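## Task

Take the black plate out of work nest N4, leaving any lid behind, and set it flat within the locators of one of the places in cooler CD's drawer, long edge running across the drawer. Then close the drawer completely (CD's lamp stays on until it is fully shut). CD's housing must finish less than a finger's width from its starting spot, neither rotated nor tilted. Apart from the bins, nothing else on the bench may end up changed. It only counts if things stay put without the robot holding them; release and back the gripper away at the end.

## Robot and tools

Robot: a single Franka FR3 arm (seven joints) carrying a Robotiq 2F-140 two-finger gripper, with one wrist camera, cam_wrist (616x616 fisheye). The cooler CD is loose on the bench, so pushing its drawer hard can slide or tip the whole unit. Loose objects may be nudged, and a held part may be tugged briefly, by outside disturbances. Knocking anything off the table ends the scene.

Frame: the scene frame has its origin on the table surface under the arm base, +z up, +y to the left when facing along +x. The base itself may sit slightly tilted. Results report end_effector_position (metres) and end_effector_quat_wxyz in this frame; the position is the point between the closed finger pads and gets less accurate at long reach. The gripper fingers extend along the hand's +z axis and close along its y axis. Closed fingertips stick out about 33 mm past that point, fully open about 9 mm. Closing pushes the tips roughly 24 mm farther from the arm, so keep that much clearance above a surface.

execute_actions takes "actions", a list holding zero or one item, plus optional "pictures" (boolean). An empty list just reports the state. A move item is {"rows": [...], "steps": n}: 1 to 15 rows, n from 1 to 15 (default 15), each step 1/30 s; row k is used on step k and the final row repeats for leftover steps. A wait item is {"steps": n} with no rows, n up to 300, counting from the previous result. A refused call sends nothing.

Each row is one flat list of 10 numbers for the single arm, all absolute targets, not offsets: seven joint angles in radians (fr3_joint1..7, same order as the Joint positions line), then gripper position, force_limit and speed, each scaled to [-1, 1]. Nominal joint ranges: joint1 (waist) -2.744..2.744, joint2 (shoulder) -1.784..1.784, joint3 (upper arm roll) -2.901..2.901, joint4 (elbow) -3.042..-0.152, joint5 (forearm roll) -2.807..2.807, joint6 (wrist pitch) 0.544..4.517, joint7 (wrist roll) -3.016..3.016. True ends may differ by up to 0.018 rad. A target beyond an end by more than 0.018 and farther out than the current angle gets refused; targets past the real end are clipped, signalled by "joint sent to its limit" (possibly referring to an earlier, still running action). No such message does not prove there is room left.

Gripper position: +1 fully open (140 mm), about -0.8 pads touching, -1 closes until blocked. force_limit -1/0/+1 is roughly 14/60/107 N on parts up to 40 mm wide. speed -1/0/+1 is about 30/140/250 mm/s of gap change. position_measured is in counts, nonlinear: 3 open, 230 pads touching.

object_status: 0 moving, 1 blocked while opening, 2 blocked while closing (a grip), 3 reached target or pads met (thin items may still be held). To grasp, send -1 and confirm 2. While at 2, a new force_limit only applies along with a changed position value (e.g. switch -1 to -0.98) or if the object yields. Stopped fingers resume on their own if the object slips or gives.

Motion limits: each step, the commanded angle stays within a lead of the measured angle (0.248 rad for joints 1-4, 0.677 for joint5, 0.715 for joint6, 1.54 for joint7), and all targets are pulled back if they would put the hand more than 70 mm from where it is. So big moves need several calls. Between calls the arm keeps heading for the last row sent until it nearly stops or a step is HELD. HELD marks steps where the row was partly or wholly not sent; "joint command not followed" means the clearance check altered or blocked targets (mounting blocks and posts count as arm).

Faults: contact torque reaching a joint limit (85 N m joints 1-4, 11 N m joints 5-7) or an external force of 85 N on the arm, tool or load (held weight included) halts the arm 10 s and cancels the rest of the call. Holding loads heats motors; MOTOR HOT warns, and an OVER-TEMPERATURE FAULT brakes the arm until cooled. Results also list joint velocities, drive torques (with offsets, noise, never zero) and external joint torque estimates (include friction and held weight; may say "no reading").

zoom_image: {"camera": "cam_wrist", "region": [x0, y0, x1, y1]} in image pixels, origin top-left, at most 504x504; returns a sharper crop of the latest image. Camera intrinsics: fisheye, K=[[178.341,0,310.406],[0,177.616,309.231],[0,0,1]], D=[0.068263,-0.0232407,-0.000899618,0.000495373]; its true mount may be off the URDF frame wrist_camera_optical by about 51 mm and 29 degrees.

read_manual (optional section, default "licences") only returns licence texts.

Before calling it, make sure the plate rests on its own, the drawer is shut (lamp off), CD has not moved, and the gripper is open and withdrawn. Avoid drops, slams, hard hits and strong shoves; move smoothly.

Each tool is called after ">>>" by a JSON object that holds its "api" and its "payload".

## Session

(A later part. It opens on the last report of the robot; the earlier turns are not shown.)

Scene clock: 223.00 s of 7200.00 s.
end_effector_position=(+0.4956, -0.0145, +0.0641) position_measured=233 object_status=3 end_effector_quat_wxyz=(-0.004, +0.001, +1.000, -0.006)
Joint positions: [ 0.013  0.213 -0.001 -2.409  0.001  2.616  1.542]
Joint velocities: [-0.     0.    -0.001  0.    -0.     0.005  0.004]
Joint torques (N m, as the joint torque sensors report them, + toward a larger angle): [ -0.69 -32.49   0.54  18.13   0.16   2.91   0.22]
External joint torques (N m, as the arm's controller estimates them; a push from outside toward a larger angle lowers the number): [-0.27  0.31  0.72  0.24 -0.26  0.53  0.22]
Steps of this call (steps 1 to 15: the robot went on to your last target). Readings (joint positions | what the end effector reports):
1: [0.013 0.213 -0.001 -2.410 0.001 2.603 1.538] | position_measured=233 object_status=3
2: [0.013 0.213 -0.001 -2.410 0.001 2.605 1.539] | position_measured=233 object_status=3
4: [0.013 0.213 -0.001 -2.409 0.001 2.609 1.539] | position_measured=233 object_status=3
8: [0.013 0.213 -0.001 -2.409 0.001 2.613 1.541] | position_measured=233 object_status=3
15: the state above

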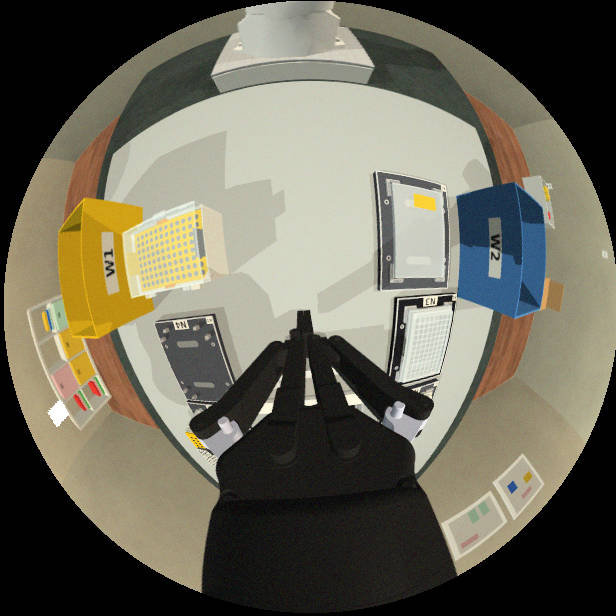

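>>> {"api": "execute_actions", "payload": {"actions": [{"rows":[[0.012,0.211,0,-2.408,0,2.62,-1.595,-1,0,0]]}], "pictures": false}}

>>> {"api": "execute_actions", "payload": {"actions": [{"steps":35}], "pictures": false}}

>>> {"api": "execute_actions", "payload": {"actions": [{"rows":[[0.012,0.22,0,-2.394,0,2.612,-1.595,-1,0,0],[0.012,0.229,0,-2.38,0,2.606,-1.595,-1,0,0],[0.012,0.238,0,-2.365,0,2.6,-1.595,-1,0,0],[0.012,0.247,0,-2.351,0,2.594,-1.595,-1,0,0],[0.012,0.256,0,-2.337,0,2.588,-1.595,-1,0,0],[0.012,0.265,0,-2.323,0,2.582,-1.595,-1,0,0],[0.012,0.274,0,-2.308,0,2.577,-1.595,-1,0,0],[0.012,0.283,0,-2.294,0,2.572,-1.595,-1,0,0],[0.012,0.292,0,-2.28,0,2.567,-1.595,-1,0,0],[0.012,0.30,0,-2.265,0,2.562,-1.595,-1,0,0],[0.012,0.309,0,-2.251,0,2.557,-1.595,-1,0,0],[0.012,0.318,0,-2.237,0,2.552,-1.595,-1,0,0],[0.012,0.327,0,-2.223,0,2.547,-1.595,-1,0,0],[0.012,0.336,0,-2.208,0,2.543,-1.595,-1,0,0],[0.012,0.3445,0,-2.194,0,2.541,-1.595,-1,0,0]]}], "pictures": false}}

>>> {"api": "execute_actions", "payload": {"actions": [{"steps":10}]}}

Scene clock: 234.70 s of 7200.00 s.
end_effector_position=(+0.4960, -0.0145, +0.0642) position_measured=233 object_status=3 end_effector_quat_wxyz=(+0.007, +0.893, -0.450, -0.000)
Joint positions: [ 0.013  0.213 -0.001 -2.409  0.001  2.617 -0.668]
Joint velocities: [ 0.002 -0.    -0.001 -0.     0.    -0.001 -3.06 ]
Joint torques (N m, as the joint torque sensors report them, + toward a larger angle): [ -1.44 -32.39   0.97  18.18   0.11   3.02  -0.89]
External joint torques (N m, as the arm's controller estimates them; a push from outside toward a larger angle lowers the number): [-1.05  0.71  1.12  0.11 -0.32  0.5  -0.93]
Steps of this call (steps 1 to 15: the robot went on to your last target; steps 16 to 90: nothing new was sent; then 8.20 s passed at rest; steps 91 to 105: all 15 steps of this action). Readings (joint positions | what the end effector reports):
91: [0.013 0.213 -0.001 -2.409 0.001 2.617 1.411] | position_measured=233 object_status=3
92: [0.013 0.213 -0.001 -2.409 0.001 2.617 1.253] | position_measured=233 object_status=3
94: [0.013 0.213 -0.001 -2.409 0.001 2.617 0.939] | position_measured=233 object_status=3
98: [0.013 0.213 -0.001 -2.409 0.001 2.617 0.311] | position_measured=233 object_status=3
105: the state above

Scene clock: 235.87 s of 7200.00 s.
end_effector_position=(+0.4960, -0.0145, +0.0642) position_measured=233 object_status=3 end_effector_quat_wxyz=(+0.006, +1.000, -0.015, -0.004)
Joint positions: [ 0.013  0.213 -0.001 -2.409  0.001  2.617 -1.572]
Joint velocities: [ 0.001  0.     0.001 -0.001 -0.     0.    -0.066]
Joint torques (N m, as the joint torque sensors report them, + toward a larger angle): [ -0.68 -32.92   0.83  18.11   0.11   2.98  -0.1 ]
External joint torques (N m, as the arm's controller estimates them; a push from outside toward a larger angle lowers the number): [-0.41  0.02  0.85  0.07 -0.32  0.49 -0.1 ]
Steps of this call (steps 1 to 35: the robot went on to your last target). Readings (joint positions | what the end effector reports):
1: [0.013 0.213 -0.001 -2.409 0.001 2.617 -0.764] | position_measured=233 object_status=3
2: [0.013 0.213 -0.001 -2.409 0.001 2.617 -0.850] | position_measured=233 object_status=3
4: [0.013 0.213 -0.001 -2.409 0.001 2.617 -0.996] | position_measured=233 object_status=3
8: [0.013 0.213 -0.001 -2.409 0.001 2.617 -1.207] | position_measured=233 object_status=3
35: the state above

Scene clock: 236.37 s of 7200.00 s.
end_effector_position=(+0.5519, -0.0161, +0.0664) position_measured=233 object_status=3 end_effector_quat_wxyz=(+0.007, +1.000, -0.007, +0.004)
Joint positions: [ 0.013  0.323 -0.001 -2.228  0.001  2.561 -1.588]
Joint velocities: [-0.001  0.263 -0.001  0.407 -0.    -0.111 -0.013]
Joint torques (N m, as the joint torque sensors report them, + toward a larger angle): [ -1.72 -36.16   0.37  19.04   0.2    2.22  -0.22]
External joint torques (N m, as the arm's controller estimates them; a push from outside toward a larger angle lowers the number): [-1.16  2.72  0.52  1.12 -0.3  -0.02 -0.21]
Steps of this call (steps 1 to 15: all 15 steps of this action). Readings (joint positions | what the end effector reports):
1: [0.013 0.214 -0.001 -2.407 0.001 2.616 -1.574] | position_measured=233 object_status=3
2: [0.013 0.217 -0.001 -2.400 0.001 2.615 -1.576] | position_measured=233 object_status=3
4: [0.013 0.229 -0.001 -2.379 0.001 2.610 -1.579] | position_measured=233 object_status=3
8: [0.013 0.261 -0.001 -2.326 0.001 2.595 -1.583] | position_measured=233 object_status=3
15: the state above

Scene clock: 236.70 s of 7200.00 s.
end_effector_position=(+0.5600, -0.0163, +0.0666) position_measured=233 object_status=3 end_effector_quat_wxyz=(+0.007, +1.000, -0.006, +0.003)
Joint positions: [ 0.013  0.342 -0.001 -2.196  0.001  2.546 -1.59 ]
Joint velocities: [-0.001  0.002 -0.001  0.007  0.001 -0.012 -0.004]
Joint torques (N m, as the joint torque sensors report them, + toward a larger angle): [ -0.77 -36.     0.48  20.34   0.25   1.98  -0.18]
External joint torques (N m, as the arm's controller estimates them; a push from outside toward a larger angle lowers the number): [-0.13  2.33  0.69  1.03 -0.26 -0.55 -0.18]
Steps of this call (steps 1 to 10: the robot went on to your last target). Readings (joint positions | what the end effector reports):
1: [0.013 0.331 -0.001 -2.216 0.001 2.559 -1.588] | position_measured=233 object_status=3
2: [0.013 0.335 -0.001 -2.209 0.001 2.556 -1.589] | position_measured=233 object_status=3
4: [0.013 0.339 -0.001 -2.201 0.001 2.552 -1.589] | position_measured=233 object_status=3
8: [0.013 0.342 -0.001 -2.197 0.001 2.547 -1.590] | position_measured=233 object_status=3
10: the state above

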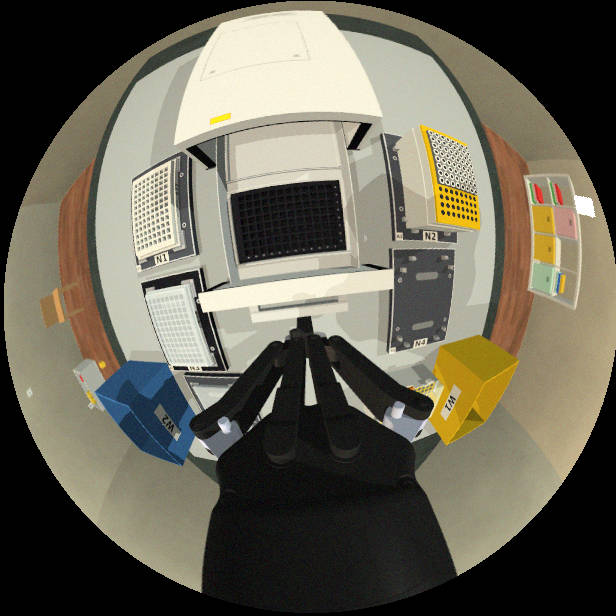

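>>> {"api": "execute_actions", "payload": {"actions": [{"rows":[[0.012,0.354,0,-2.178,0,2.53,-1.595,-1,0,0],[0.012,0.363,0,-2.163,0,2.522,-1.595,-1,0,0],[0.012,0.372,0,-2.147,0,2.514,-1.595,-1,0,0],[0.012,0.382,0,-2.132,0,2.507,-1.595,-1,0,0],[0.012,0.391,0,-2.116,0,2.5,-1.595,-1,0,0],[0.012,0.40,0,-2.1,0,2.493,-1.595,-1,0,0],[0.012,0.41,0,-2.085,0,2.486,-1.595,-1,0,0],[0.012,0.419,0,-2.069,0,2.48,-1.595,-1,0,0],[0.012,0.428,0,-2.054,0,2.473,-1.595,-1,0,0],[0.012,0.438,0,-2.038,0,2.467,-1.595,-1,0,0],[0.012,0.447,0,-2.022,0,2.46,-1.595,-1,0,0],[0.012,0.456,0,-2.007,0,2.454,-1.595,-1,0,0],[0.012,0.465,0,-1.991,0,2.447,-1.595,-1,0,0],[0.012,0.475,0,-1.976,0,2.44,-1.595,-1,0,0],[0.012,0.484,0,-1.96,0,2.434,-1.595,-1,0,0]]}], "pictures": false}}

>>> {"api": "execute_actions", "payload": {"actions": [{"rows":[[0.012,0.494,0,-1.942,0,2.427,-1.595,-1,0,0],[0.012,0.505,0,-1.924,0,2.419,-1.595,-1,0,0],[0.012,0.515,0,-1.906,0,2.412,-1.595,-1,0,0],[0.012,0.525,0,-1.888,0,2.404,-1.595,-1,0,0],[0.012,0.536,0,-1.87,0,2.397,-1.595,-1,0,0],[0.012,0.546,0,-1.852,0,2.389,-1.595,-1,0,0],[0.012,0.556,0,-1.834,0,2.381,-1.595,-1,0,0],[0.012,0.567,0,-1.817,0,2.374,-1.595,-1,0,0],[0.012,0.577,0,-1.799,0,2.366,-1.595,-1,0,0],[0.012,0.587,0,-1.781,0,2.359,-1.595,-1,0,0],[0.012,0.598,0,-1.763,0,2.351,-1.595,-1,0,0],[0.012,0.608,0,-1.745,0,2.345,-1.595,-1,0,0],[0.012,0.618,0,-1.727,0,2.34,-1.595,-1,0,0],[0.012,0.629,0,-1.709,0,2.336,-1.595,-1,0,0],[0.012,0.639,0,-1.691,0,2.333,-1.595,-1,0,0]]}], "pictures": false}}

>>> {"api": "execute_actions", "payload": {"actions": [{"steps":15}]}}

Scene clock: 251.90 s of 7200.00 s.
end_effector_position=(+0.6105, -0.0178, +0.0659) position_measured=233 object_status=3 end_effector_quat_wxyz=(+0.007, +1.000, -0.005, +0.001)
Joint positions: [ 0.013  0.462 -0.001 -1.997  0.001  2.464 -1.592]
Joint velocities: [ 0.     0.267 -0.     0.448  0.    -0.18  -0.001]
Joint torques (N m, as the joint torque sensors report them, + toward a larger angle): [ -1.55 -41.02   0.42  20.32   0.11   2.52  -0.14]
External joint torques (N m, as the arm's controller estimates them; a push from outside toward a larger angle lowers the number): [-1.04  2.78  0.39  1.27 -0.45 -0.02 -0.14]
Steps of this call (steps 1 to 30: the robot went on to your last target; steps 31 to 90: nothing new was sent; then 11.70 s passed at rest; steps 91 to 105: all 15 steps of this action). Readings (joint positions | what the end effector reports):
91: [0.013 0.344 -0.001 -2.192 0.001 2.542 -1.592] | position_measured=233 object_status=3
92: [0.013 0.349 -0.001 -2.185 0.001 2.538 -1.592] | position_measured=233 object_status=3
94: [0.013 0.362 -0.001 -2.163 0.001 2.529 -1.592] | position_measured=233 object_status=3
98: [0.013 0.397 -0.001 -2.105 0.001 2.507 -1.592] | position_measured=233 object_status=3
105: the state above

Scene clock: 252.40 s of 7200.00 s.
end_effector_position=(+0.6728, -0.0195, +0.0660) position_measured=233 object_status=3 end_effector_quat_wxyz=(+0.007, +1.000, -0.004, +0.005)
Joint positions: [ 0.013  0.615 -0.001 -1.733  0.001  2.36  -1.592]
Joint velocities: [ 0.     0.301  0.     0.506 -0.001 -0.148 -0.   ]
Joint torques (N m, as the joint torque sensors report them, + toward a larger angle): [ -1.63 -46.95   1.29  21.15   0.28   2.12  -0.1 ]
External joint torques (N m, as the arm's controller estimates them; a push from outside toward a larger angle lowers the number): [-1.07  2.21  1.11  0.78 -0.35 -0.04 -0.1 ]
Steps of this call (steps 1 to 15: all 15 steps of this action). Readings (joint positions | what the end effector reports):
1: [0.013 0.471 -0.001 -1.981 0.001 2.458 -1.592] | position_measured=233 object_status=3
2: [0.013 0.481 -0.001 -1.964 0.001 2.451 -1.592] | position_measured=233 object_status=3
4: [0.013 0.502 -0.001 -1.929 0.001 2.437 -1.592] | position_measured=233 object_status=3
8: [0.013 0.543 -0.001 -1.858 0.001 2.408 -1.592] | position_measured=233 object_status=3
15: the state above

Scene clock: 252.90 s of 7200.00 s.
end_effector_position=(+0.6801, -0.0197, +0.0665) position_measured=233 object_status=3 end_effector_quat_wxyz=(+0.007, +1.000, -0.004, +0.003)
Joint positions: [ 0.013  0.637 -0.001 -1.692  0.001  2.337 -1.592]
Joint velocities: [ 0.     0.    -0.     0.002  0.    -0.009 -0.001]
Joint torques (N m, as the joint torque sensors report them, + toward a larger angle): [ -1.51 -46.27   0.97  22.33   0.22   2.03  -0.13]
External joint torques (N m, as the arm's controller estimates them; a push from outside toward a larger angle lowers the number): [-0.86  2.42  0.84  0.42 -0.42 -0.51 -0.13]
Steps of this call (steps 1 to 15: the robot went on to your last target). Readings (joint positions | what the end effector reports):
1: [0.013 0.623 -0.001 -1.719 0.001 2.356 -1.592] | position_measured=233 object_status=3
2: [0.013 0.628 -0.001 -1.710 0.001 2.353 -1.592] | position_measured=233 object_status=3
4: [0.013 0.634 -0.001 -1.700 0.001 2.348 -1.592] | position_measured=233 object_status=3
8: [0.013 0.636 -0.001 -1.694 0.001 2.341 -1.592] | position_measured=233 object_status=3
15: the state above

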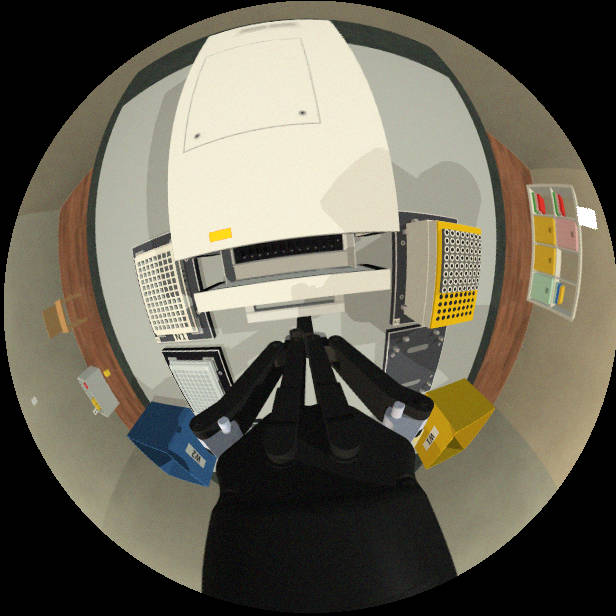

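>>> {"api": "execute_actions", "payload": {"actions": [{"rows":[[0.013,0.646,0,-1.679,0,2.325,-1.592,-1,0,0],[0.013,0.653,0,-1.667,0,2.318,-1.592,-1,0,0],[0.014,0.659,0,-1.655,0,2.312,-1.592,-1,0,0],[0.014,0.666,0,-1.643,0,2.306,-1.592,-1,0,0],[0.015,0.673,0,-1.631,0,2.3,-1.592,-1,0,0],[0.015,0.68,0,-1.619,0,2.295,-1.592,-1,0,0],[0.016,0.686,0,-1.608,0,2.29,-1.592,-1,0,0],[0.016,0.693,0,-1.596,0,2.285,-1.592,-1,0,0],[0.017,0.7,0,-1.584,0,2.28,-1.592,-1,0,0],[0.017,0.707,0,-1.572,0,2.275,-1.592,-1,0,0],[0.018,0.713,0,-1.56,0,2.27,-1.592,-1,0,0],[0.018,0.72,0,-1.548,0,2.267,-1.592,-1,0,0],[0.018,0.727,0,-1.536,0,2.265,-1.592,-1,0,0]]}], "pictures": false}}

>>> {"api": "execute_actions", "payload": {"actions": [{"steps":15}]}}

>>> {"api": "zoom_image", "payload": {"camera": "cam_wrist", "region": [150,200,450,360]}}

Scene clock: 270.77 s of 7200.00 s.
end_effector_position=(+0.7087, -0.0185, +0.0657) position_measured=233 object_status=3 end_effector_quat_wxyz=(+0.007, +1.000, -0.003, +0.004)
Joint positions: [ 0.016  0.719 -0.001 -1.549  0.001  2.279 -1.592]
Joint velocities: [ 0.005  0.084 -0.002  0.148 -0.    -0.067 -0.001]
Joint torques (N m, as the joint torque sensors report them, + toward a larger angle): [  0.57 -49.03   1.14  22.05   0.35   2.17   0.06]
External joint torques (N m, as the arm's controller estimates them; a push from outside toward a larger angle lowers the number): [ 1.88  2.61  1.37 -0.02 -0.31 -0.24  0.06]
Steps of this call (steps 1 to 15: the robot went on to your last target; steps 16 to 90: nothing new was sent; then 14.37 s passed at rest; steps 91 to 105: all 15 steps of this action). Readings (joint positions | what the end effector reports):
91: [0.013 0.638 -0.001 -1.689 0.001 2.335 -1.592] | position_measured=233 object_status=3
92: [0.013 0.642 -0.001 -1.684 0.001 2.332 -1.592] | position_measured=233 object_status=3
94: [0.013 0.652 -0.001 -1.667 0.001 2.324 -1.592] | position_measured=233 object_status=3
98: [0.014 0.677 -0.001 -1.623 0.001 2.307 -1.592] | position_measured=233 object_status=3
105: the state above

Scene clock: 271.27 s of 7200.00 s.
end_effector_position=(+0.7095, -0.0181, +0.0660) position_measured=233 object_status=3 end_effector_quat_wxyz=(+0.007, +1.000, -0.003, +0.002)
Joint positions: [ 0.016  0.725 -0.001 -1.537  0.001  2.269 -1.592]
Joint velocities: [ 0.001  0.001 -0.001  0.     0.002 -0.003 -0.001]
Joint torques (N m, as the joint torque sensors report them, + toward a larger angle): [ -0.2  -48.     0.23  22.75   0.28   2.08   0.03]
External joint torques (N m, as the arm's controller estimates them; a push from outside toward a larger angle lowers the number): [ 0.55  3.2   0.06  0.23 -0.39 -0.45  0.03]
Steps of this call (steps 1 to 15: the robot went on to your last target). Readings (joint positions | what the end effector reports):
1: [0.016 0.721 -0.001 -1.545 0.001 2.277 -1.592] | position_measured=233 object_status=3
2: [0.016 0.723 -0.001 -1.543 0.001 2.275 -1.592] | position_measured=233 object_status=3
4: [0.016 0.724 -0.001 -1.540 0.001 2.272 -1.592] | position_measured=233 object_status=3
8: [0.016 0.725 -0.001 -1.538 0.001 2.270 -1.592] | position_measured=233 object_status=3
15: the state above

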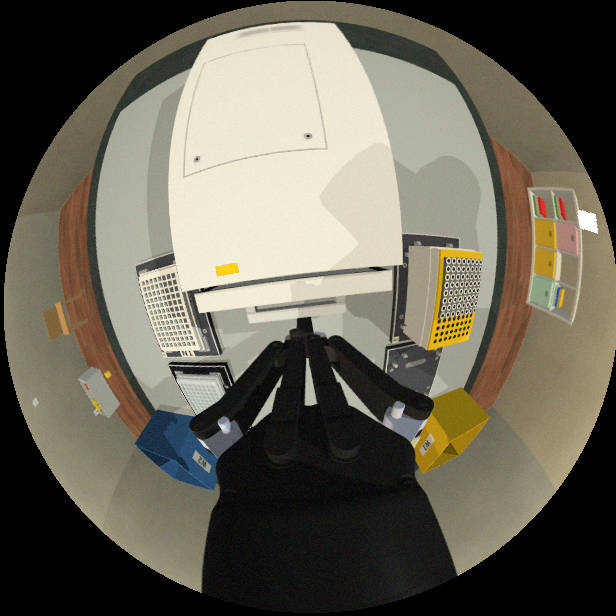

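Region (150, 200, 450, 360) of cam_wrist's 616x616 image, scaled by 1.680, with more detail than that image has; it fills the top 269 rows of this view, and the rest is white.

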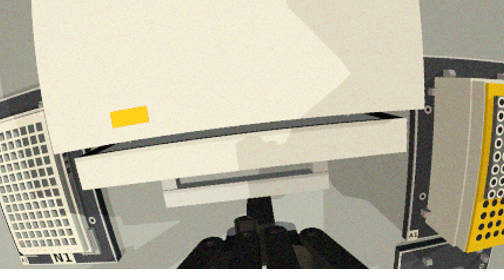

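>>> {"api": "execute_actions", "payload": {"actions": [{"rows":[[0.018,0.73,0,-1.53,0,2.262,-1.592,-1,0,0],[0.018,0.733,0,-1.525,0,2.259,-1.592,-1,0,0],[0.018,0.737,0,-1.519,0,2.256,-1.592,-1,0,0],[0.018,0.74,0,-1.513,0,2.253,-1.592,-1,0,0],[0.018,0.743,0,-1.508,0,2.25,-1.592,-1,0,0],[0.018,0.746,0,-1.502,0,2.247,-1.592,-1,0,0],[0.018,0.749,0,-1.496,0,2.244,-1.592,-1,0,0],[0.018,0.753,0,-1.49,0,2.241,-1.592,-1,0,0],[0.018,0.756,0,-1.485,0,2.239,-1.592,-1,0,0],[0.018,0.759,0,-1.479,0,2.238,-1.592,-1,0,0]]}]}}

Scene clock: 282.53 s of 7200.00 s.
end_effector_position=(+0.7162, -0.0181, +0.0644) position_measured=233 object_status=3 end_effector_quat_wxyz=(+0.006, +1.000, -0.003, -0.003)
Joint positions: [ 0.017  0.756 -0.001 -1.484  0.001  2.238 -1.592]
Joint velocities: [-0.001  0.009  0.001  0.022  0.    -0.023  0.002]
Joint torques (N m, as the joint torque sensors report them, + toward a larger angle): [ -0.04 -49.63   0.6   24.25   0.31   3.18   0.09]
External joint torques (N m, as the arm's controller estimates them; a push from outside toward a larger angle lowers the number): [ 0.62  2.97  0.32  1.34 -0.38  0.65  0.09]
Steps of this call (steps 1 to 15: the robot went on to your last target; steps 16 to 90: nothing new was sent; then 7.77 s passed at rest; steps 91 to 105: all 15 steps of this action). Readings (joint positions | what the end effector reports):
91: [0.017 0.726 -0.001 -1.536 0.001 2.267 -1.592] | position_measured=233 object_status=3
92: [0.017 0.727 -0.001 -1.533 0.001 2.266 -1.592] | position_measured=233 object_status=3
94: [0.017 0.732 -0.001 -1.525 0.001 2.262 -1.592] | position_measured=233 object_status=3
98: [0.017 0.744 -0.001 -1.504 0.001 2.254 -1.592] | position_measured=233 object_status=3
105: the state above

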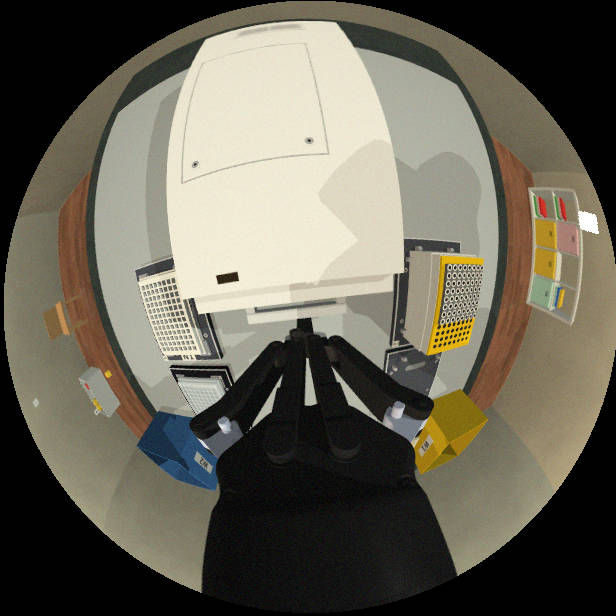

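Lamp's off. Retreating.

>>> {"api": "execute_actions", "payload": {"actions": [{"rows":[[0.018,0.74,0,-1.513,0,2.24,-1.592,-1,0,0],[0.018,0.72,0,-1.548,0,2.24,-1.592,-1,0,0],[0.018,0.69,0,-1.59,0,2.24,-1.592,-1,0,0],[0.018,0.65,0,-1.65,0,2.24,-1.592,-1,0,0],[0.018,0.6,0,-1.71,0,2.24,-1.592,-1,0,0],[0.018,0.55,0,-1.77,0,2.24,-1.592,-1,0,0],[0.018,0.48,0,-1.83,0,2.24,-1.592,-1,0,0],[0.018,0.4,0,-1.9,0,2.24,-1.592,-1,0,0],[0.018,0.3,0,-1.95,0,2.24,-1.592,-1,0,0],[0.018,0.2,0,-2.0,0,2.2,-1.592,-1,0,0]]}], "pictures": false}}

>>> {"api": "execute_actions", "payload": {"actions": [{"steps":30}]}}

Scene clock: 288.90 s of 7200.00 s.
end_effector_position=(+0.6063, -0.0133, +0.2031) position_measured=233 object_status=3 end_effector_quat_wxyz=(+0.007, +1.000, -0.002, +0.012)
Joint positions: [ 0.017  0.217 -0.001 -1.971  0.001  2.216 -1.592]
Joint velocities: [ 0.001 -0.595 -0.    -0.125  0.001 -0.02   0.002]
Joint torques (N m, as the joint torque sensors report them, + toward a larger angle): [ -0.28 -19.71   0.68  12.25   0.4    0.73   0.11]
External joint torques (N m, as the arm's controller estimates them; a push from outside toward a larger angle lowers the number): [ 0.3  -1.81  1.04 -1.11 -0.18 -0.48  0.1 ]
Steps of this call (steps 1 to 15: the robot went on to your last target; steps 16 to 90: nothing new was sent; then 2.87 s passed at rest; steps 91 to 105: all 15 steps of this action). Readings (joint positions | what the end effector reports):
91: [0.017 0.753 -0.001 -1.489 0.001 2.236 -1.592] | position_measured=233 object_status=3
92: [0.017 0.745 -0.001 -1.505 0.001 2.237 -1.592] | position_measured=233 object_status=3
94: [0.017 0.710 -0.001 -1.565 0.001 2.239 -1.592] | position_measured=233 object_status=3
98: [0.017 0.552 -0.001 -1.777 0.001 2.238 -1.592] | position_measured=233 object_status=3
105: the state above

Scene clock: 289.90 s of 7200.00 s.
end_effector_position=(+0.5924, -0.0129, +0.2002) position_measured=233 object_status=3 end_effector_quat_wxyz=(+0.006, +1.000, -0.002, +0.001)
Joint positions: [ 0.017  0.199 -0.001 -1.999  0.001  2.203 -1.592]
Joint velocities: [ 0.     0.    -0.001  0.    -0.001  0.001 -0.001]
Joint torques (N m, as the joint torque sensors report them, + toward a larger angle): [  0.26 -35.22   0.12  22.27   0.43   2.18   0.01]
External joint torques (N m, as the arm's controller estimates them; a push from outside toward a larger angle lowers the number): [ 0.82  2.41  0.41 -0.83 -0.27 -0.36  0.01]
Steps of this call (steps 1 to 30: the robot went on to your last target). Readings (joint positions | what the end effector reports):
1: [0.017 0.203 -0.001 -1.975 0.001 2.215 -1.592] | position_measured=233 object_status=3
2: [0.017 0.195 -0.001 -1.979 0.001 2.214 -1.592] | position_measured=233 object_status=3
4: [0.017 0.193 -0.001 -1.987 0.001 2.212 -1.592] | position_measured=233 object_status=3
8: [0.017 0.198 -0.001 -1.998 0.001 2.206 -1.592] | position_measured=233 object_status=3
30: the state above
The arm was judged still, so your last target was given up. Only a new action makes it travel on or press farther. Fingers that are still opening or closing keep moving.

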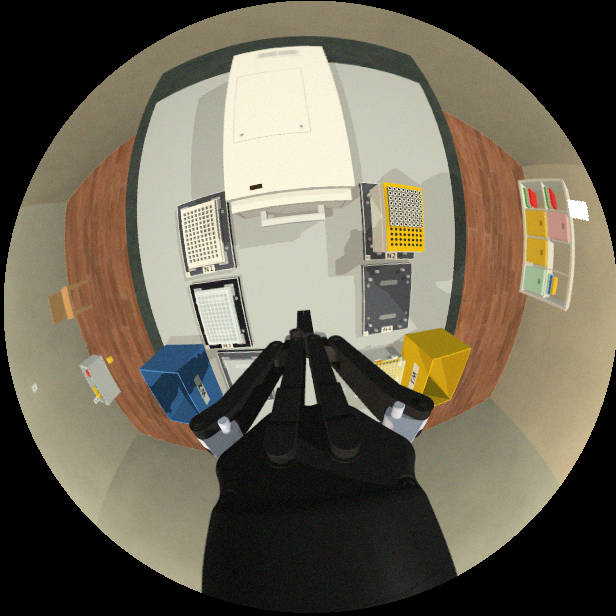

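>>> {"api": "finished_scene", "payload": {"scene": 1}}

The scene is finished: the task was done.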